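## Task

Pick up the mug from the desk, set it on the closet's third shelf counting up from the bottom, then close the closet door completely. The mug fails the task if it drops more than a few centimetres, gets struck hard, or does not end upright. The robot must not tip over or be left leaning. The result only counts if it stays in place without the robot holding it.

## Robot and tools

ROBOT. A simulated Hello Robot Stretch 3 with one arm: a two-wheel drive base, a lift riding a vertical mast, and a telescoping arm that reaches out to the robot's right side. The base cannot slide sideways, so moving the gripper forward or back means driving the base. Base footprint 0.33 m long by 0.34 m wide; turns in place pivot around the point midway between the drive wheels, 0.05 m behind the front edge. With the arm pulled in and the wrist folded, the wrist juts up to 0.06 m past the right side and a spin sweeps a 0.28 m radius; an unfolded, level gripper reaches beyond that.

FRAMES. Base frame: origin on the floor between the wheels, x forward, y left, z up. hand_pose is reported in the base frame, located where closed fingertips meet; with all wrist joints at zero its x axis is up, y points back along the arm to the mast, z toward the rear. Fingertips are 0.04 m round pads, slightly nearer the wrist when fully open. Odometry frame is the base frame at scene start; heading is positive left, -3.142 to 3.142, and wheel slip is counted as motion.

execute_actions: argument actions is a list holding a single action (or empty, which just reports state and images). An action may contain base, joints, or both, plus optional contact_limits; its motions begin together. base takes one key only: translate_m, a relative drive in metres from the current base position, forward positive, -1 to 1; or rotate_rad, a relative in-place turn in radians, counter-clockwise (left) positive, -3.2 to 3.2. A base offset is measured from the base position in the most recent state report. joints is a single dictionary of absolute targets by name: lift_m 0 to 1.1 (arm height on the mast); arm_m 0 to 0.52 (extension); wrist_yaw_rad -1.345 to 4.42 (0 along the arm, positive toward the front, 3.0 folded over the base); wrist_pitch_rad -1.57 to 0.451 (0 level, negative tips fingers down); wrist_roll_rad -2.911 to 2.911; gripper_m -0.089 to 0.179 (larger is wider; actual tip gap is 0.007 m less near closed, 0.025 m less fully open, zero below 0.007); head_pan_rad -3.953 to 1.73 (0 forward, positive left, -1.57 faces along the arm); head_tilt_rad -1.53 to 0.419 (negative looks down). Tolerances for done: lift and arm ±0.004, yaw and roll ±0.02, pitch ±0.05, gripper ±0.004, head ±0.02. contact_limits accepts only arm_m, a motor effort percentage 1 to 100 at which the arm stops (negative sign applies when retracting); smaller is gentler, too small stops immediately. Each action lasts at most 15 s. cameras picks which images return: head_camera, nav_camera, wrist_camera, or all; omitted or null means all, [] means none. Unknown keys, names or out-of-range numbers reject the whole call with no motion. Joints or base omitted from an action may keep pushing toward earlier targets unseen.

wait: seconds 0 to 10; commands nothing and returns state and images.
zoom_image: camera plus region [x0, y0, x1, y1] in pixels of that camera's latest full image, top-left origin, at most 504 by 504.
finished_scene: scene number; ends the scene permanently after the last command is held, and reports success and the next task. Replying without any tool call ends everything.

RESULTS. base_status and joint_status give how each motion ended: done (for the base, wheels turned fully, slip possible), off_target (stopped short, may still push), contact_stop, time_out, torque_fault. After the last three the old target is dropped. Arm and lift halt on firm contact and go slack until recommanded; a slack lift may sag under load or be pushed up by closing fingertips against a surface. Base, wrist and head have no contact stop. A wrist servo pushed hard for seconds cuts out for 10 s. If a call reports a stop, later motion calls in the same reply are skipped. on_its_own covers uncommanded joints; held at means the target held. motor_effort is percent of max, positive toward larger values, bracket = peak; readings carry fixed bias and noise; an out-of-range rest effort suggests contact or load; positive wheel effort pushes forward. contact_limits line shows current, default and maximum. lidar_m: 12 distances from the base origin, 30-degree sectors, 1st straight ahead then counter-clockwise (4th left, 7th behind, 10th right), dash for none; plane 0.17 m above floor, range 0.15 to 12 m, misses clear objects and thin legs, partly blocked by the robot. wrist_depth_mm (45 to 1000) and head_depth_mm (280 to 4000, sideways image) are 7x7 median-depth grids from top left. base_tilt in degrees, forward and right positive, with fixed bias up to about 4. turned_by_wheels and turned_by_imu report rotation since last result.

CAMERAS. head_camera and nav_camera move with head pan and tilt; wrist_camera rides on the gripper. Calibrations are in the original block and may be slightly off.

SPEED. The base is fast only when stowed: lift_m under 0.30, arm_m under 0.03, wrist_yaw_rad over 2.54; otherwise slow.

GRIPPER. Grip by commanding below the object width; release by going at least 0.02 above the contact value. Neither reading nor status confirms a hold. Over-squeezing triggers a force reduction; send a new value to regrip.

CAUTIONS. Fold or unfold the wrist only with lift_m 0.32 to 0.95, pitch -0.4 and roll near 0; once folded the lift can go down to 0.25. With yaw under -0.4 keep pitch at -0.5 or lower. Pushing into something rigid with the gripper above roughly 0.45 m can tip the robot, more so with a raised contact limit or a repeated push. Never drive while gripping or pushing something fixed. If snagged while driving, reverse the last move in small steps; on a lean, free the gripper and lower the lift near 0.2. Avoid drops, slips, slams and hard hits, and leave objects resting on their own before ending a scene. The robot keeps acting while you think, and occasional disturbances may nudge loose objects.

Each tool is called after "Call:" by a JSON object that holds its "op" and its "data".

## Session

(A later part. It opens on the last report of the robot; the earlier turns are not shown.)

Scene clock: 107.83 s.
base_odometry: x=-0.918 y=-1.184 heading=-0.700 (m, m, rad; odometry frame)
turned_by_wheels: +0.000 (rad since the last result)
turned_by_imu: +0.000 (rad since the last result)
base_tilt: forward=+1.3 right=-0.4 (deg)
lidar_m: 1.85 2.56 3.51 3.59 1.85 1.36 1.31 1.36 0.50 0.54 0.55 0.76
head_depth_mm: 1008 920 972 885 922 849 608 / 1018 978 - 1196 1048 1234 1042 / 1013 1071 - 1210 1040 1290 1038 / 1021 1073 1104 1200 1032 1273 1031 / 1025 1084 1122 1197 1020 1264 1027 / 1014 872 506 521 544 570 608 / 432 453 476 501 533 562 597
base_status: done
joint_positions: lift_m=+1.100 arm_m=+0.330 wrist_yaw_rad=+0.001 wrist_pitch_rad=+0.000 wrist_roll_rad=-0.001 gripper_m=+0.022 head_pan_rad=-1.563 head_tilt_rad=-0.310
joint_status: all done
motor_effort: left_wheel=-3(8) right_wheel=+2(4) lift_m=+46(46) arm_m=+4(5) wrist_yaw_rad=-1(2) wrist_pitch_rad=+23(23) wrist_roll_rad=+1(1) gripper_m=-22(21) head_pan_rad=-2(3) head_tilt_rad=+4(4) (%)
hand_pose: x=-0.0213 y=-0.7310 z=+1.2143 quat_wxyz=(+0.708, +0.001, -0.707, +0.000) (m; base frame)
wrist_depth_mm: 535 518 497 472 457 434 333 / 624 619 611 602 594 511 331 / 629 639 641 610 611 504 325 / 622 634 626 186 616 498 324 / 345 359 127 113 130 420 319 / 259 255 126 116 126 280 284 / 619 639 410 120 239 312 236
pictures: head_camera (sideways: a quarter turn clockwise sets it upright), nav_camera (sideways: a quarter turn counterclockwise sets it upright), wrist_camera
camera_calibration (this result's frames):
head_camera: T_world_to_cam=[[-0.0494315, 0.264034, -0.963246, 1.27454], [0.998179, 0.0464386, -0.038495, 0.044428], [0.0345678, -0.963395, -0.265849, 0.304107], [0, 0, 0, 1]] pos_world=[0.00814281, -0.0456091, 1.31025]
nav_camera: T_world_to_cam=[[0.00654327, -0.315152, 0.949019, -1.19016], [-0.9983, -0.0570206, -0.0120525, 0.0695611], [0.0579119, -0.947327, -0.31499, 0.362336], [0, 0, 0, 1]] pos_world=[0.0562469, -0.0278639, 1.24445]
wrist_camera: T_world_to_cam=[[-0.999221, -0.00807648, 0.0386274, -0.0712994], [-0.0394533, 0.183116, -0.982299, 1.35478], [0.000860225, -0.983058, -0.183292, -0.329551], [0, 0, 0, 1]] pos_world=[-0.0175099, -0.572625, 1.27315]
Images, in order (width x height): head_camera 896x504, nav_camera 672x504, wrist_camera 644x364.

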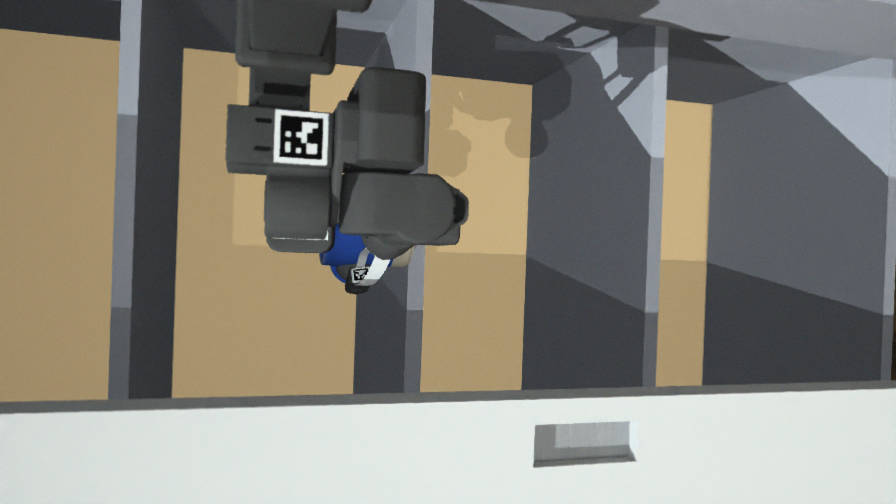

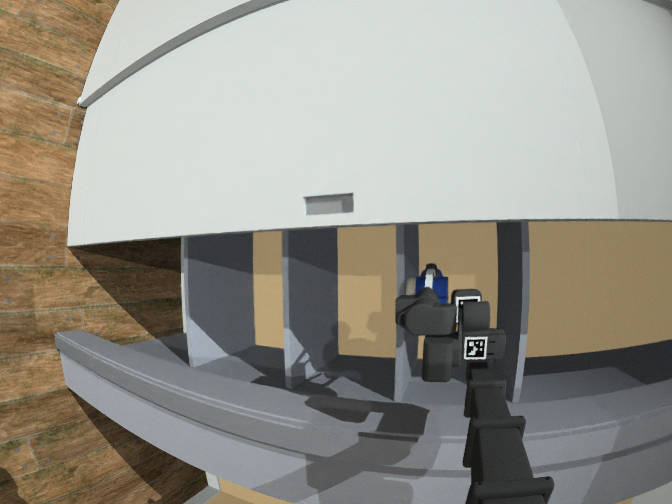

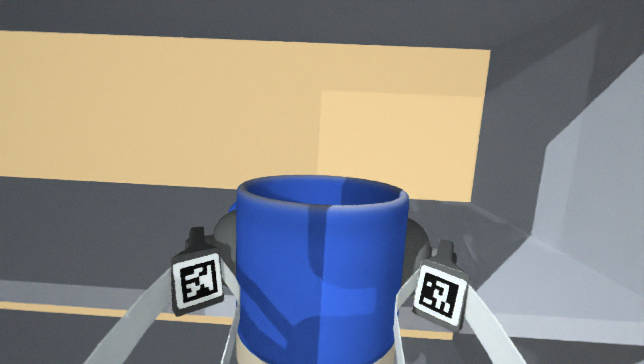

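The mug clears the shelf by about 1.5 cm.

Call:
{"op": "execute_actions", "data": {"actions": [{"joints":{"arm_m":0.51},"contact_limits":{"arm_m":15}}], "cameras": []}}

Call:
{"op": "execute_actions", "data": {"actions": [{"joints":{"lift_m":1.086}}], "cameras": ["wrist_camera"]}}

Scene clock: 110.53 s.
base_odometry: x=-0.918 y=-1.184 heading=-0.700 (m, m, rad; odometry frame)
turned_by_wheels: +0.000 (rad since the last result)
turned_by_imu: +0.000 (rad since the last result)
base_tilt: forward=+1.3 right=-0.5 (deg)
lidar_m: 1.85 2.56 3.54 3.58 1.86 1.36 1.31 1.36 0.50 0.55 0.55 0.76
head_depth_mm: 1002 927 964 885 926 847 608 / 1018 1072 1131 1186 1045 1234 1040 / 1017 1078 - 1185 1035 1281 1037 / 1021 1073 1114 1193 1033 1284 1034 / 1023 1076 1125 1190 1021 1275 1026 / 1005 867 508 521 545 570 607 / 431 452 475 500 535 561 598
base_status: not commanded
joint_positions: lift_m=+1.100 arm_m=+0.510 wrist_yaw_rad=+0.001 wrist_pitch_rad=+0.000 wrist_roll_rad=-0.001 gripper_m=+0.022 head_pan_rad=-1.563 head_tilt_rad=-0.310
joint_status: all done
motor_effort: left_wheel=-3(3) right_wheel=+2(2) lift_m=+46(46) arm_m=+4(6) wrist_yaw_rad=-1(1) wrist_pitch_rad=+23(22) wrist_roll_rad=+1(1) gripper_m=-21(21) head_pan_rad=-2(2) head_tilt_rad=+4(3) (%)
contact_limits: arm_m 15 (drawing in: default 29, maximum 48; extending or still: default 41, maximum 67)
hand_pose: x=-0.0213 y=-0.9110 z=+1.2143 quat_wxyz=(+0.708, +0.001, -0.707, +0.000) (m; base frame)
wrist_depth_mm: 433 427 416 420 412 405 335 / 438 441 435 428 422 415 330 / 454 449 447 443 436 427 326 / 471 459 450 186 447 439 323 / 345 359 127 113 129 417 320 / 241 254 125 116 126 279 282 / 185 189 174 119 189 205 211
pictures: none
No camera images: the call's "cameras" was empty. Leave "cameras" out to get every camera's image.

Scene clock: 111.33 s.
base_odometry: x=-0.918 y=-1.184 heading=-0.700 (m, m, rad; odometry frame)
turned_by_wheels: +0.000 (rad since the last result)
turned_by_imu: +0.000 (rad since the last result)
base_tilt: forward=+1.4 right=-0.4 (deg)
lidar_m: 1.85 2.57 3.54 3.58 1.85 1.36 1.31 1.36 0.50 0.54 0.55 0.76
head_depth_mm: 997 930 - 885 922 847 609 / 1019 1073 1131 1185 1048 1227 1037 / 1016 1080 - 1191 1036 1277 1042 / 1016 1077 1110 1195 1030 1277 1031 / 1020 1080 1126 1193 1020 1269 1031 / 1008 873 507 520 544 569 607 / 431 452 476 499 533 561 595
base_status: not commanded
joint_positions: lift_m=+1.086 arm_m=+0.510 wrist_yaw_rad=+0.001 wrist_pitch_rad=+0.000 wrist_roll_rad=-0.001 gripper_m=+0.022 head_pan_rad=-1.563 head_tilt_rad=-0.310
joint_status: all done
motor_effort: left_wheel=-3(3) right_wheel=+2(2) lift_m=+38(42) arm_m=+4(4) wrist_yaw_rad=-1(1) wrist_pitch_rad=+23(23) wrist_roll_rad=+0(0) gripper_m=-22(21) head_pan_rad=-1(1) head_tilt_rad=+4(5) (%)
hand_pose: x=-0.0213 y=-0.9110 z=+1.2006 quat_wxyz=(+0.708, +0.001, -0.707, +0.000) (m; base frame)
wrist_depth_mm: 432 428 422 410 417 407 335 / 451 434 427 424 427 419 331 / 449 446 444 438 434 433 327 / 461 463 447 187 438 437 324 / 311 326 127 113 129 377 319 / 217 228 125 115 126 249 255 / 167 171 158 120 169 186 189
pictures: wrist_camera
camera_calibration (this result's frames):
wrist_camera: T_world_to_cam=[[-0.999221, -0.00807, 0.0386289, -0.0722206], [-0.0394534, 0.182926, -0.982335, 1.37417], [0.00086122, -0.983094, -0.183102, -0.509273], [0, 0, 0, 1]] pos_world=[-0.0175098, -0.752618, 1.25944]
Images, in order (width x height): wrist_camera 644x364.

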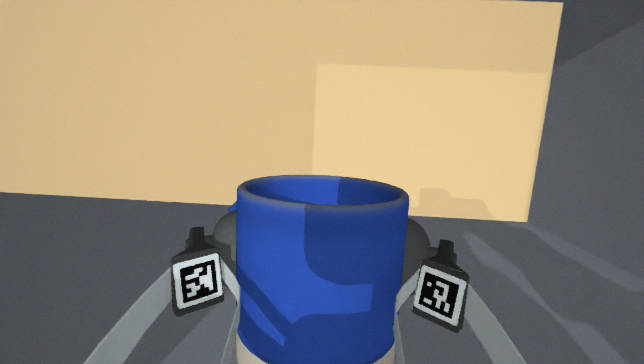

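Call:
{"op": "execute_actions", "data": {"actions": [{"joints":{"lift_m":1.08,"wrist_pitch_rad":0.025}}], "cameras": []}}

Call:
{"op": "execute_actions", "data": {"actions": [{"joints":{"gripper_m":0.135}}], "cameras": []}}

Call:
{"op": "execute_actions", "data": {"actions": [{"joints":{"arm_m":0.05}}], "cameras": ["wrist_camera"]}}

Call:
{"op": "execute_actions", "data": {"actions": [{"base":{"translate_m":0.19},"joints":{"gripper_m":0,"lift_m":0.935,"wrist_pitch_rad":0.02,"wrist_yaw_rad":-0.07,"head_tilt_rad":-0.6,"arm_m":0.08}}]}}

Scene clock: 112.10 s.
base_odometry: x=-0.918 y=-1.184 heading=-0.700 (m, m, rad; odometry frame)
turned_by_wheels: +0.000 (rad since the last result)
turned_by_imu: +0.000 (rad since the last result)
base_tilt: forward=+1.2 right=-0.4 (deg)
lidar_m: 1.84 2.56 3.52 3.57 1.85 1.36 1.31 1.36 0.50 0.55 0.55 0.76
head_depth_mm: 1005 926 - 891 924 849 607 / 1012 1080 1104 1190 1044 1223 1040 / 1017 1078 - 1192 1033 1283 1042 / 1024 1077 1112 1192 1034 1272 1034 / 1020 1076 1122 1192 1021 1268 1033 / 1012 868 507 521 543 569 608 / 431 453 475 502 534 562 597
base_status: not commanded
joint_positions: lift_m=+1.080 arm_m=+0.510 wrist_yaw_rad=+0.001 wrist_pitch_rad=+0.004 wrist_roll_rad=-0.001 gripper_m=+0.022 head_pan_rad=-1.563 head_tilt_rad=-0.310
joint_status: all done
motor_effort: left_wheel=-3(4) right_wheel=+3(2) lift_m=+34(37) arm_m=+4(4) wrist_yaw_rad=-1(1) wrist_pitch_rad=+10(22) wrist_roll_rad=+1(1) gripper_m=-21(21) head_pan_rad=-2(1) head_tilt_rad=+5(4) (%)
hand_pose: x=-0.0213 y=-0.9111 z=+1.1957 quat_wxyz=(+0.708, -0.001, -0.707, +0.001) (m; base frame)
wrist_depth_mm: 425 429 422 420 409 412 331 / 436 447 435 428 423 421 333 / 454 451 445 439 434 424 326 / 464 457 450 185 444 440 322 / 306 315 127 112 128 371 317 / 211 221 125 116 127 244 247 / 161 164 152 120 163 181 182
pictures: none
No camera images: the call's "cameras" was empty. Leave "cameras" out to get every camera's image.

Scene clock: 113.73 s.
base_odometry: x=-0.918 y=-1.184 heading=-0.700 (m, m, rad; odometry frame)
turned_by_wheels: +0.000 (rad since the last result)
turned_by_imu: +0.000 (rad since the last result)
base_tilt: forward=+1.4 right=-0.4 (deg)
lidar_m: 1.85 2.56 3.53 3.59 1.85 1.36 1.31 1.36 0.50 0.55 0.55 0.76
head_depth_mm: 1008 928 - 889 927 850 609 / 1016 1073 1104 1183 1050 1220 1041 / 1020 1078 - 1191 1033 1291 1033 / 1026 1081 1105 1191 1034 1272 1033 / 1014 1081 1117 1191 1017 1270 1027 / 1012 868 508 521 544 570 606 / 431 451 475 500 533 562 596
base_status: not commanded
joint_positions: lift_m=+1.080 arm_m=+0.510 wrist_yaw_rad=+0.001 wrist_pitch_rad=+0.004 wrist_roll_rad=-0.001 gripper_m=+0.135 head_pan_rad=-1.563 head_tilt_rad=-0.310
joint_status: all done
motor_effort: left_wheel=-3(3) right_wheel=+2(2) lift_m=+34(34) arm_m=+4(4) wrist_yaw_rad=+0(1) wrist_pitch_rad=+9(10) wrist_roll_rad=+1(1) gripper_m=+0(90) head_pan_rad=-1(1) head_tilt_rad=+4(5) (%)
hand_pose: x=-0.0213 y=-0.9111 z=+1.1957 quat_wxyz=(+0.708, -0.001, -0.707, +0.001) (m; base frame)
wrist_depth_mm: 432 435 423 419 414 409 336 / 444 443 434 428 422 413 328 / 454 446 450 435 436 431 329 / 466 461 452 187 446 442 325 / 304 334 192 116 294 389 313 / 211 - 195 119 213 259 246 / - 164 152 123 165 170 183
pictures: none
No camera images: the call's "cameras" was empty. Leave "cameras" out to get every camera's image.

Scene clock: 118.30 s.
base_odometry: x=-0.918 y=-1.184 heading=-0.700 (m, m, rad; odometry frame)
turned_by_wheels: +0.000 (rad since the last result)
turned_by_imu: +0.000 (rad since the last result)
base_tilt: forward=+1.5 right=-0.4 (deg)
lidar_m: 1.85 2.56 3.53 3.57 1.85 1.36 1.31 1.36 0.50 0.54 0.55 0.76
head_depth_mm: 1008 925 1103 - - - 643 / 1021 1074 1122 - - - - / 1016 1079 1123 - - - - / 1022 1081 1121 1191 - 1279 1001 / 1023 1080 1122 1187 998 1270 1028 / 1009 862 503 518 543 570 607 / 432 452 475 500 534 562 596
base_status: not commanded
joint_positions: lift_m=+1.080 arm_m=+0.050 wrist_yaw_rad=+0.001 wrist_pitch_rad=+0.004 wrist_roll_rad=-0.001 gripper_m=+0.135 head_pan_rad=-1.563 head_tilt_rad=-0.309
joint_status: all done
motor_effort: left_wheel=-3(3) right_wheel=+2(2) lift_m=+34(34) arm_m=-3(3) wrist_yaw_rad=-1(1) wrist_pitch_rad=+9(10) wrist_roll_rad=+0(0) gripper_m=+0(0) head_pan_rad=-2(2) head_tilt_rad=+5(5) (%)
hand_pose: x=-0.0213 y=-0.4515 z=+1.1957 quat_wxyz=(+0.708, -0.001, -0.707, +0.001) (m; base frame)
wrist_depth_mm: 227 224 540 521 504 473 218 / 232 232 875 886 831 505 215 / 239 237 885 903 876 492 214 / 247 246 628 587 703 493 209 / 252 251 928 939 898 447 208 / 260 - 810 864 805 274 208 / 268 271 610 627 645 502 203
pictures: wrist_camera
camera_calibration (this result's frames):
wrist_camera: T_world_to_cam=[[-0.999221, -0.00790789, 0.0386582, -0.0682893], [-0.0394496, 0.179195, -0.983022, 1.28446], [0.000846272, -0.983782, -0.179368, -0.0632903], [0, 0, 0, 1]] pos_world=[-0.0175113, -0.292972, 1.25394]
Images, in order (width x height): wrist_camera 644x364.

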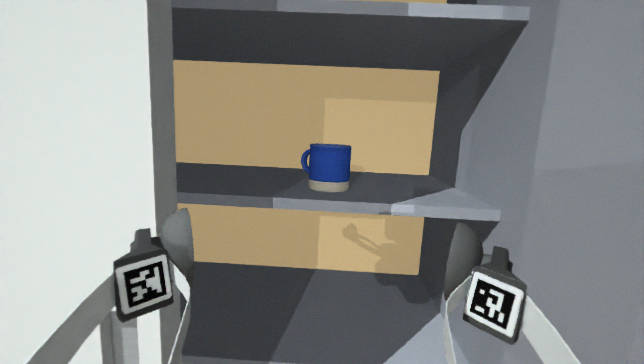

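Scene clock: 121.17 s.
base_odometry: x=-0.772 y=-1.306 heading=-0.700 (m, m, rad; odometry frame)
turned_by_wheels: +0.000 (rad since the last result)
turned_by_imu: +0.000 (rad since the last result)
base_tilt: forward=+1.2 right=-0.4 (deg)
lidar_m: 2.27 2.36 3.26 3.09 2.12 1.56 1.50 0.66 0.61 0.53 0.55 0.70
head_depth_mm: 967 766 1162 951 - - 1214 / 747 756 1166 948 - - 1227 / 418 456 505 - - - 1212 / 418 458 507 559 643 740 887 / 419 460 506 569 641 740 876 / 420 460 510 569 647 748 881 / 421 462 509 573 648 748 890
base_status: done
joint_positions: lift_m=+0.935 arm_m=+0.080 wrist_yaw_rad=-0.068 wrist_pitch_rad=+0.003 wrist_roll_rad=-0.001 gripper_m=+0.000 head_pan_rad=-1.563 head_tilt_rad=-0.592
joint_status: all done
motor_effort: left_wheel=-3(5) right_wheel=+2(7) lift_m=+35(35) arm_m=+4(4) wrist_yaw_rad=-2(3) wrist_pitch_rad=+8(9) wrist_roll_rad=+1(0) gripper_m=-2(91) head_pan_rad=-1(2) head_tilt_rad=-4(24) (%)
hand_pose: x=-0.0389 y=-0.4805 z=+1.0507 quat_wxyz=(+0.707, -0.025, -0.706, -0.023) (m; base frame)
wrist_depth_mm: 187 189 190 192 827 736 507 / 192 193 196 198 533 740 505 / 198 199 200 201 860 646 476 / 203 205 207 218 873 731 503 / 209 212 211 213 846 713 501 / 215 216 216 - 565 576 483 / 219 223 225 227 984 715 490
pictures: head_camera (sideways: a quarter turn clockwise sets it upright), nav_camera (sideways: a quarter turn counterclockwise sets it upright), wrist_camera
camera_calibration (this result's frames):
head_camera: T_world_to_cam=[[-0.0513638, 0.522064, -0.851358, 1.12855], [0.998113, 0.0555485, -0.0261547, 0.0283509], [0.0336373, -0.851096, -0.523932, 0.639962], [0, 0, 0, 1]] pos_world=[0.00814259, -0.0460795, 1.29684]
nav_camera: T_world_to_cam=[[0.00842612, -0.5672, 0.823537, -1.02648], [-0.998345, -0.051621, -0.0253385, 0.0868515], [0.0568838, -0.821961, -0.566696, 0.689873], [0, 0, 0, 1]] pos_world=[0.0561144, -0.010686, 1.23849]
wrist_camera: T_world_to_cam=[[-0.997412, 0.0606288, 0.0386567, -0.0474756], [-0.0270539, 0.181681, -0.982985, 1.14797], [-0.0666204, -0.981487, -0.179571, -0.119044], [0, 0, 0, 1]] pos_world=[-0.0242263, -0.322527, 1.1089]
Images, in order (width x height): head_camera 896x504, nav_camera 672x504, wrist_camera 644x364.

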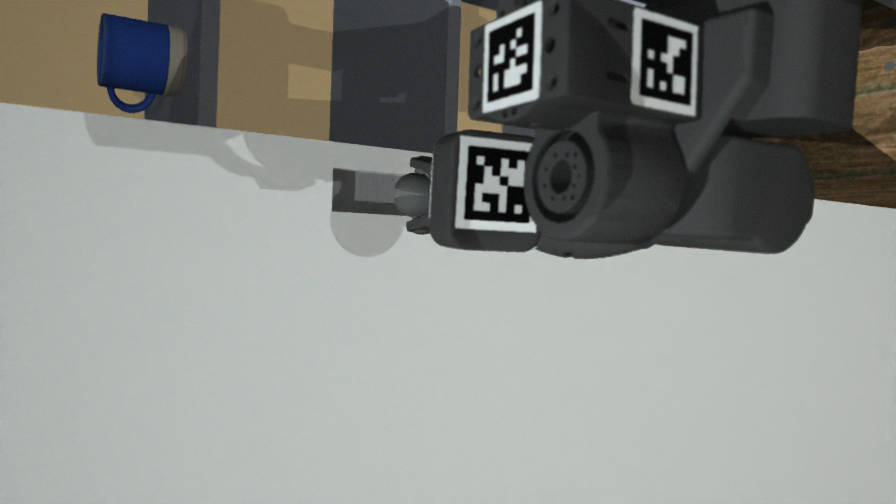

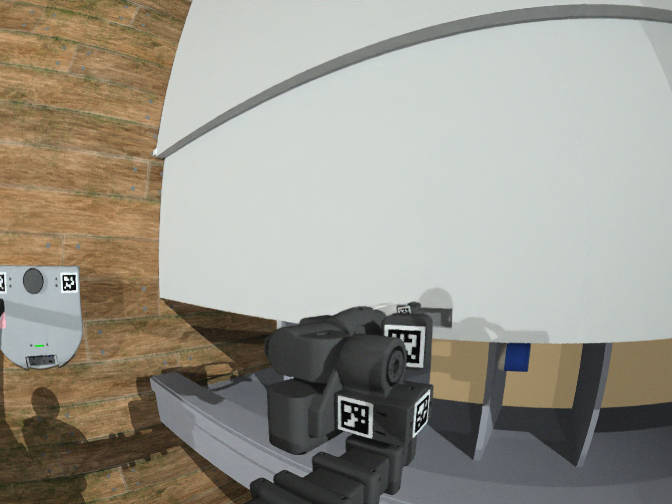

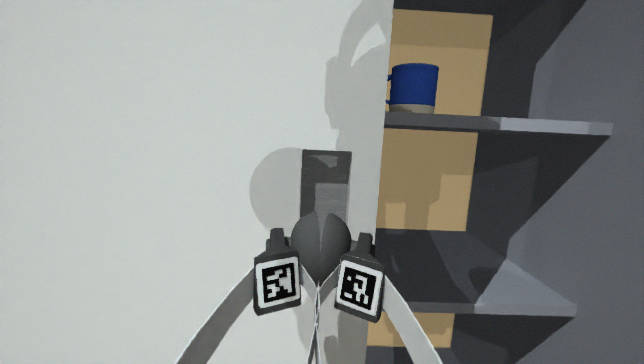

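Call:
{"op": "execute_actions", "data": {"actions": [{"joints":{"arm_m":0.12,"wrist_yaw_rad":-0.085},"contact_limits":{"arm_m":15}}], "cameras": ["wrist_camera"]}}

Call:
{"op": "execute_actions", "data": {"actions": [{"base":{"translate_m":-0.12},"joints":{"arm_m":0.12}}], "cameras": ["wrist_camera"]}}

Scene clock: 122.73 s.
base_odometry: x=-0.772 y=-1.306 heading=-0.700 (m, m, rad; odometry frame)
turned_by_wheels: +0.000 (rad since the last result)
turned_by_imu: +0.000 (rad since the last result)
base_tilt: forward=+1.3 right=-0.4 (deg)
lidar_m: 2.28 2.36 3.26 3.11 2.12 1.55 1.50 0.66 0.60 0.53 0.55 0.69
head_depth_mm: 971 759 1164 956 - - 1275 / 744 756 1161 955 - - 1279 / 418 458 505 - - 1436 1249 / 419 459 509 567 648 758 872 / 419 459 509 567 643 745 880 / 420 462 509 572 647 747 885 / 422 462 510 571 646 750 883
base_status: not commanded
joint_positions: lift_m=+0.935 arm_m=+0.120 wrist_yaw_rad=-0.083 wrist_pitch_rad=+0.003 wrist_roll_rad=-0.001 gripper_m=+0.000 head_pan_rad=-1.563 head_tilt_rad=-0.592
joint_status: all done
motor_effort: left_wheel=-3(3) right_wheel=+2(2) lift_m=+35(35) arm_m=+4(3) wrist_yaw_rad=-2(4) wrist_pitch_rad=+7(7) wrist_roll_rad=+1(1) gripper_m=-2(2) head_pan_rad=-3(2) head_tilt_rad=-5(3) (%)
contact_limits: arm_m 15 (drawing in: default 29, maximum 48; extending or still: default 41, maximum 67)
hand_pose: x=-0.0427 y=-0.5202 z=+1.0507 quat_wxyz=(+0.707, -0.030, -0.706, -0.028) (m; base frame)
wrist_depth_mm: 150 151 153 154 772 730 491 / 154 155 156 159 489 729 496 / 158 159 161 165 500 622 477 / 162 163 165 179 833 717 490 / 167 167 171 180 866 719 485 / 171 172 174 - 581 574 477 / 176 178 181 183 914 641 471
pictures: wrist_camera
camera_calibration (this result's frames):
wrist_camera: T_world_to_cam=[[-0.99638, 0.0757185, 0.0386565, -0.0410343], [-0.0243007, 0.18207, -0.982985, 1.1554], [-0.0814683, -0.980366, -0.179571, -0.158317], [0, 0, 0, 1]] pos_world=[-0.0257065, -0.362466, 1.1089]
Images, in order (width x height): wrist_camera 644x364.

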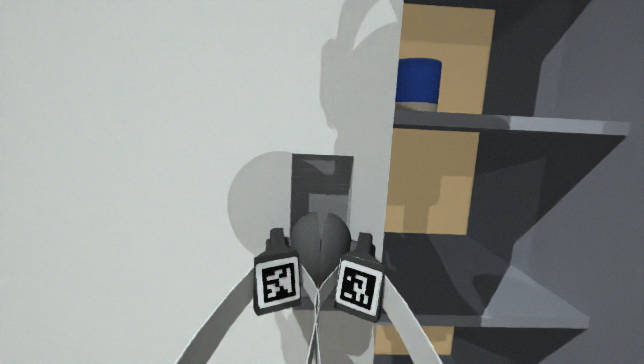

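Scene clock: 125.17 s.
base_odometry: x=-0.864 y=-1.229 heading=-0.701 (m, m, rad; odometry frame)
turned_by_wheels: +0.000 (rad since the last result)
turned_by_imu: +0.000 (rad since the last result)
base_tilt: forward=+1.3 right=-0.4 (deg)
lidar_m: 2.40 2.50 3.44 3.12 1.95 1.43 1.38 0.66 0.53 0.53 0.55 0.76
head_depth_mm: 991 967 1132 952 - - 819 / 421 716 1157 950 - - 1279 / 417 457 505 - - 1435 1219 / 418 458 505 567 640 761 874 / 418 459 507 569 642 745 874 / 420 460 510 568 644 745 884 / 420 461 509 572 649 749 885
base_status: done
joint_positions: lift_m=+0.935 arm_m=+0.120 wrist_yaw_rad=-0.104 wrist_pitch_rad=+0.003 wrist_roll_rad=-0.001 gripper_m=+0.000 head_pan_rad=-1.563 head_tilt_rad=-0.592
joint_status: all done
on_its_own: wrist_yaw_rad is at rest, and its effort (+23) is outside its rest range (-12 to +12)
motor_effort: left_wheel=-5(6) right_wheel=+7(18) lift_m=+35(35) arm_m=+4(5) wrist_yaw_rad=+23(62) wrist_pitch_rad=+8(7) wrist_roll_rad=+1(0) gripper_m=-3(5) head_pan_rad=-2(2) head_tilt_rad=-4(3) (%)
hand_pose: x=-0.0482 y=-0.5197 z=+1.0507 quat_wxyz=(+0.707, -0.038, -0.705, -0.036) (m; base frame)
wrist_depth_mm: 147 149 151 155 689 514 352 / 150 152 155 159 691 516 352 / 155 158 161 163 656 476 351 / 158 160 164 179 734 503 347 / 163 166 168 173 729 498 349 / 167 171 173 - 575 485 246 / 174 176 180 182 692 486 244
pictures: wrist_camera
camera_calibration (this result's frames):
wrist_camera: T_world_to_cam=[[-0.994545, 0.0968761, 0.0386592, -0.0353927], [-0.0204286, 0.182545, -0.982985, 1.15562], [-0.102285, -0.978413, -0.179571, -0.158294], [0, 0, 0, 1]] pos_world=[-0.027783, -0.362401, 1.1089]
Images, in order (width x height): wrist_camera 644x364.

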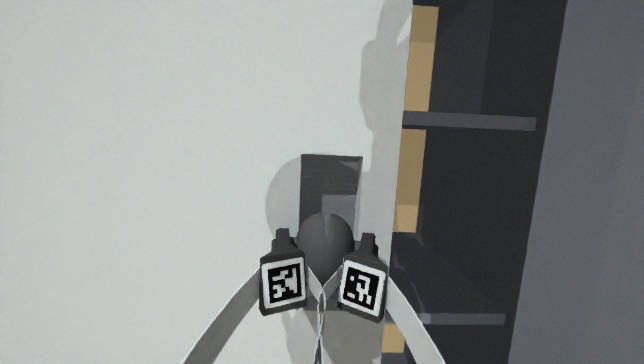

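Call:
{"op": "execute_actions", "data": {"actions": [{"base":{"translate_m":-0.19}}]}}

Scene clock: 128.27 s.
base_odometry: x=-1.009 y=-1.107 heading=-0.701 (m, m, rad; odometry frame)
turned_by_wheels: +0.000 (rad since the last result)
turned_by_imu: +0.000 (rad since the last result)
base_tilt: forward=+1.4 right=-0.3 (deg)
lidar_m: 1.79 2.69 3.73 3.12 1.68 1.23 1.19 1.24 0.47 0.46 0.55 0.76
head_depth_mm: 353 383 423 464 - - 747 / 408 431 440 456 - - 752 / 417 457 504 - - 661 773 / 418 458 507 567 648 755 883 / 419 460 509 569 646 744 877 / 420 461 509 571 643 745 887 / 422 462 510 572 650 748 891
base_status: done
joint_positions: lift_m=+0.935 arm_m=+0.120 wrist_yaw_rad=-0.079 wrist_pitch_rad=+0.003 wrist_roll_rad=-0.001 gripper_m=+0.000 head_pan_rad=-1.563 head_tilt_rad=-0.592
joint_status: not commanded
motor_effort: left_wheel=-2(11) right_wheel=+0(19) lift_m=+35(35) arm_m=+3(4) wrist_yaw_rad=-7(66) wrist_pitch_rad=+8(8) wrist_roll_rad=+1(1) gripper_m=-2(6) head_pan_rad=-2(1) head_tilt_rad=-4(3) (%)
hand_pose: x=-0.0418 y=-0.5203 z=+1.0506 quat_wxyz=(+0.707, -0.029, -0.706, -0.027) (m; base frame)
wrist_depth_mm: 151 151 154 154 155 93 84 / 154 155 156 158 159 91 87 / 158 159 160 163 154 90 90 / 162 163 166 178 151 92 92 / 167 168 170 171 149 95 95 / 172 174 174 - 131 97 98 / 177 179 180 184 129 100 101
pictures: head_camera (sideways: a quarter turn clockwise sets it upright), nav_camera (sideways: a quarter turn counterclockwise sets it upright), wrist_camera
camera_calibration (this result's frames):
head_camera: T_world_to_cam=[[-0.0513643, 0.52212, -0.851324, 1.1285], [0.998113, 0.0555503, -0.0261516, 0.0283467], [0.033637, -0.851061, -0.523988, 0.640036], [0, 0, 0, 1]] pos_world=[0.00814259, -0.0460792, 1.29683]
nav_camera: T_world_to_cam=[[0.00842653, -0.567254, 0.8235, -1.02643], [-0.998345, -0.0516193, -0.0253414, 0.0868553], [0.0568835, -0.821924, -0.56675, 0.689943], [0, 0, 0, 1]] pos_world=[0.0561144, -0.0106818, 1.23849]
wrist_camera: T_world_to_cam=[[-0.996663, 0.0718964, 0.0386547, -0.0420461], [-0.0249802, 0.182187, -0.982946, 1.15539], [-0.0777127, -0.980632, -0.179783, -0.158134], [0, 0, 0, 1]] pos_world=[-0.025333, -0.362544, 1.10888]
Images, in order (width x height): head_camera 896x504, nav_camera 672x504, wrist_camera 644x364.

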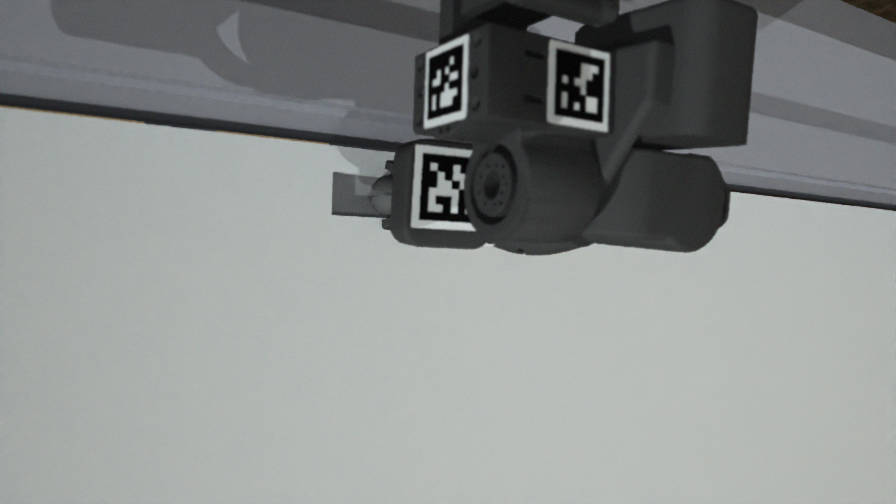

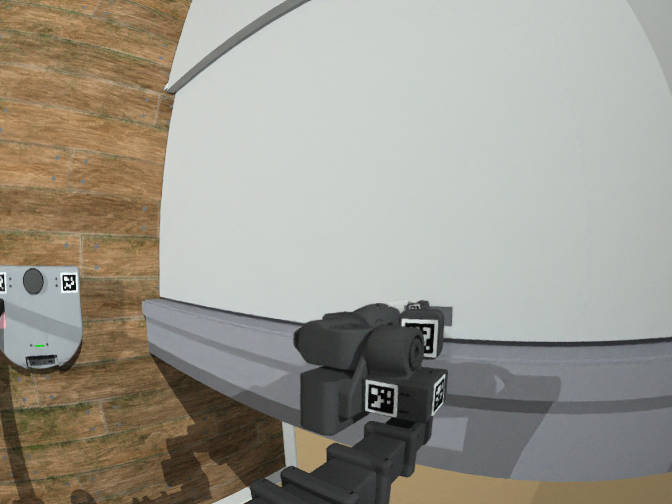

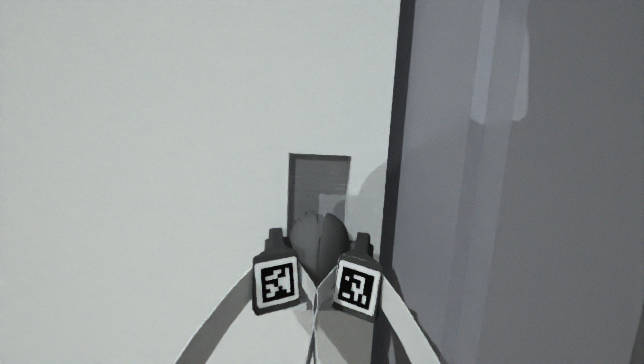

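Call:
{"op": "execute_actions", "data": {"actions": [{"base":{"translate_m":-0.028},"joints":{"head_pan_rad":-1.1}}]}}

Scene clock: 130.47 s.
base_odometry: x=-1.031 y=-1.089 heading=-0.701 (m, m, rad; odometry frame)
turned_by_wheels: +0.000 (rad since the last result)
turned_by_imu: +0.000 (rad since the last result)
base_tilt: forward=+1.2 right=-0.3 (deg)
lidar_m: 1.81 2.72 3.73 3.14 1.64 1.21 1.16 1.21 0.48 0.46 0.56 0.76
head_depth_mm: 416 449 489 537 592 664 746 / 434 471 514 565 630 710 814 / 454 495 541 601 672 766 884 / 476 519 574 640 720 831 968 / 500 550 608 683 777 906 1085 / 527 583 651 733 843 997 1184 / 556 616 694 790 922 1103 1234
base_status: done
joint_positions: lift_m=+0.935 arm_m=+0.120 wrist_yaw_rad=-0.020 wrist_pitch_rad=+0.003 wrist_roll_rad=-0.001 gripper_m=+0.000 head_pan_rad=-1.107 head_tilt_rad=-0.592
joint_status: all done
on_its_own: wrist_yaw_rad is held at -0.031, not at your -0.085, by its stall guard, which is not easing now; wrist_yaw_rad is at rest, and its effort (-13) is outside its rest range (-12 to +12)
motor_effort: left_wheel=+0(7) right_wheel=-3(12) lift_m=+35(35) arm_m=+3(3) wrist_yaw_rad=-13(44) wrist_pitch_rad=+8(8) wrist_roll_rad=+0(1) gripper_m=-4(4) head_pan_rad=+1(20) head_tilt_rad=-4(4) (%)
hand_pose: x=-0.0266 y=-0.5210 z=+1.0505 quat_wxyz=(+0.708, -0.008, -0.706, -0.006) (m; base frame)
wrist_depth_mm: 156 156 155 154 117 81 80 / 160 161 159 159 113 83 82 / 166 165 164 163 110 85 84 / 170 169 168 178 106 87 87 / 176 174 173 170 105 90 89 / 180 179 178 - 103 92 93 / 186 183 182 183 101 95 96
pictures: head_camera (sideways: a quarter turn clockwise sets it upright), nav_camera (sideways: a quarter turn counterclockwise sets it upright), wrist_camera
camera_calibration (this result's frames):
head_camera: T_world_to_cam=[[-0.276155, 0.446285, -0.851216, 1.12973], [0.87162, 0.489485, -0.0261416, 0.0291054], [0.404991, -0.749156, -0.524164, 0.638], [0, 0, 0, 1]] pos_world=[0.0282284, -0.0404685, 1.29682]
nav_camera: T_world_to_cam=[[0.257482, -0.505712, 0.823382, -1.0278], [-0.873564, -0.486048, -0.0253505, 0.0861059], [0.413024, -0.71275, -0.56692, 0.687992], [0, 0, 0, 1]] pos_world=[0.0557008, 0.0124501, 1.23849]
wrist_camera: T_world_to_cam=[[-0.999172, 0.012728, 0.0386456, -0.0577554], [-0.03571, 0.180901, -0.982853, 1.15472], [-0.0195008, -0.983419, -0.180297, -0.157075], [0, 0, 0, 1]] pos_world=[-0.0195358, -0.362625, 1.10883]
Images, in order (width x height): head_camera 896x504, nav_camera 672x504, wrist_camera 644x364.

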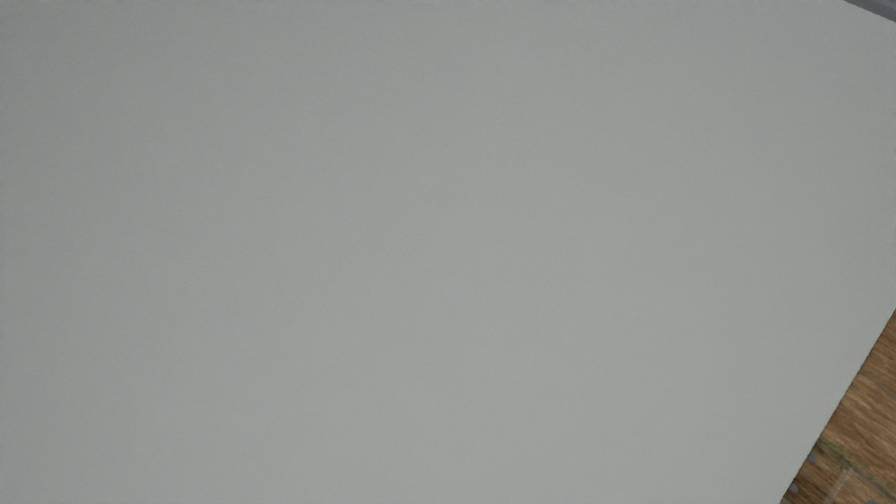

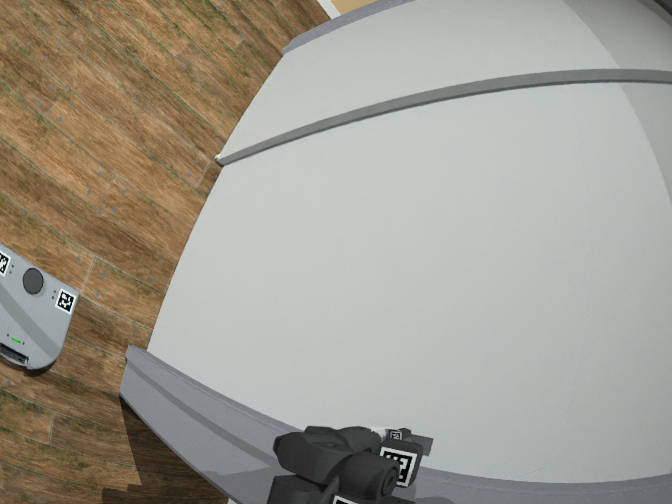

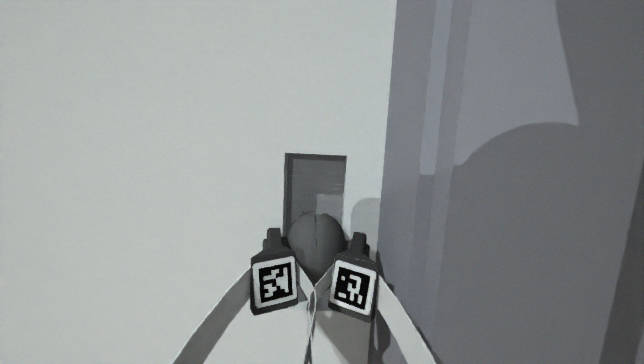

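Call:
{"op": "execute_actions", "data": {"actions": [{"joints":{"arm_m":0.04,"wrist_yaw_rad":-0.015}}], "cameras": ["wrist_camera"]}}

Scene clock: 132.33 s.
base_odometry: x=-1.031 y=-1.089 heading=-0.701 (m, m, rad; odometry frame)
turned_by_wheels: +0.000 (rad since the last result)
turned_by_imu: +0.000 (rad since the last result)
base_tilt: forward=+1.4 right=-0.3 (deg)
lidar_m: 1.82 2.72 3.69 3.14 1.64 1.21 1.16 1.21 0.48 0.46 0.55 0.76
head_depth_mm: 414 449 487 535 591 660 747 / 433 470 511 564 628 708 813 / 452 493 541 599 672 761 885 / 475 521 571 637 719 826 978 / 498 548 608 682 774 903 1073 / 525 580 646 730 842 992 1187 / 555 616 690 788 919 1099 1230
base_status: not commanded
joint_positions: lift_m=+0.935 arm_m=+0.040 wrist_yaw_rad=-0.013 wrist_pitch_rad=+0.003 wrist_roll_rad=-0.001 gripper_m=+0.000 head_pan_rad=-1.107 head_tilt_rad=-0.592
joint_status: all done
motor_effort: left_wheel=-2(3) right_wheel=+1(3) lift_m=+35(35) arm_m=-3(6) wrist_yaw_rad=-2(13) wrist_pitch_rad=+8(8) wrist_roll_rad=+0(1) gripper_m=-2(4) head_pan_rad=+3(2) head_tilt_rad=-4(4) (%)
hand_pose: x=-0.0249 y=-0.4415 z=+1.0505 quat_wxyz=(+0.708, -0.005, -0.706, -0.004) (m; base frame)
wrist_depth_mm: 232 229 230 229 156 156 166 / 239 239 234 234 160 168 169 / 245 245 241 240 163 172 174 / 251 250 249 247 168 179 179 / 260 257 255 250 173 184 184 / 267 266 263 - 176 190 188 / 276 273 269 265 183 196 193
pictures: wrist_camera
camera_calibration (this result's frames):
wrist_camera: T_world_to_cam=[[-0.999234, 0.00610371, 0.0386474, -0.0599981], [-0.0369103, 0.18066, -0.982853, 1.14025], [-0.0129811, -0.983527, -0.180297, -0.0787163], [0, 0, 0, 1]] pos_world=[-0.0188869, -0.283052, 1.10883]
Images, in order (width x height): wrist_camera 644x364.

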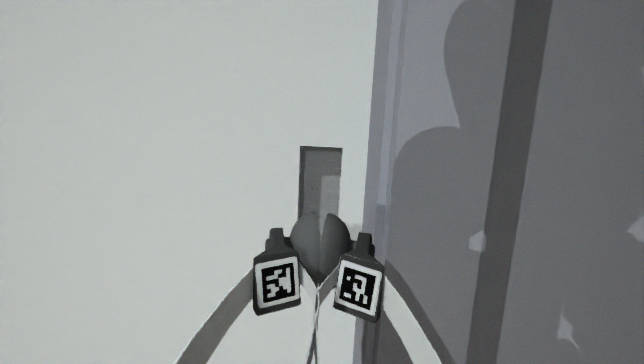

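Call:
{"op": "finished_scene", "data": {"scene": 2}}

The scene is finished: the task was done.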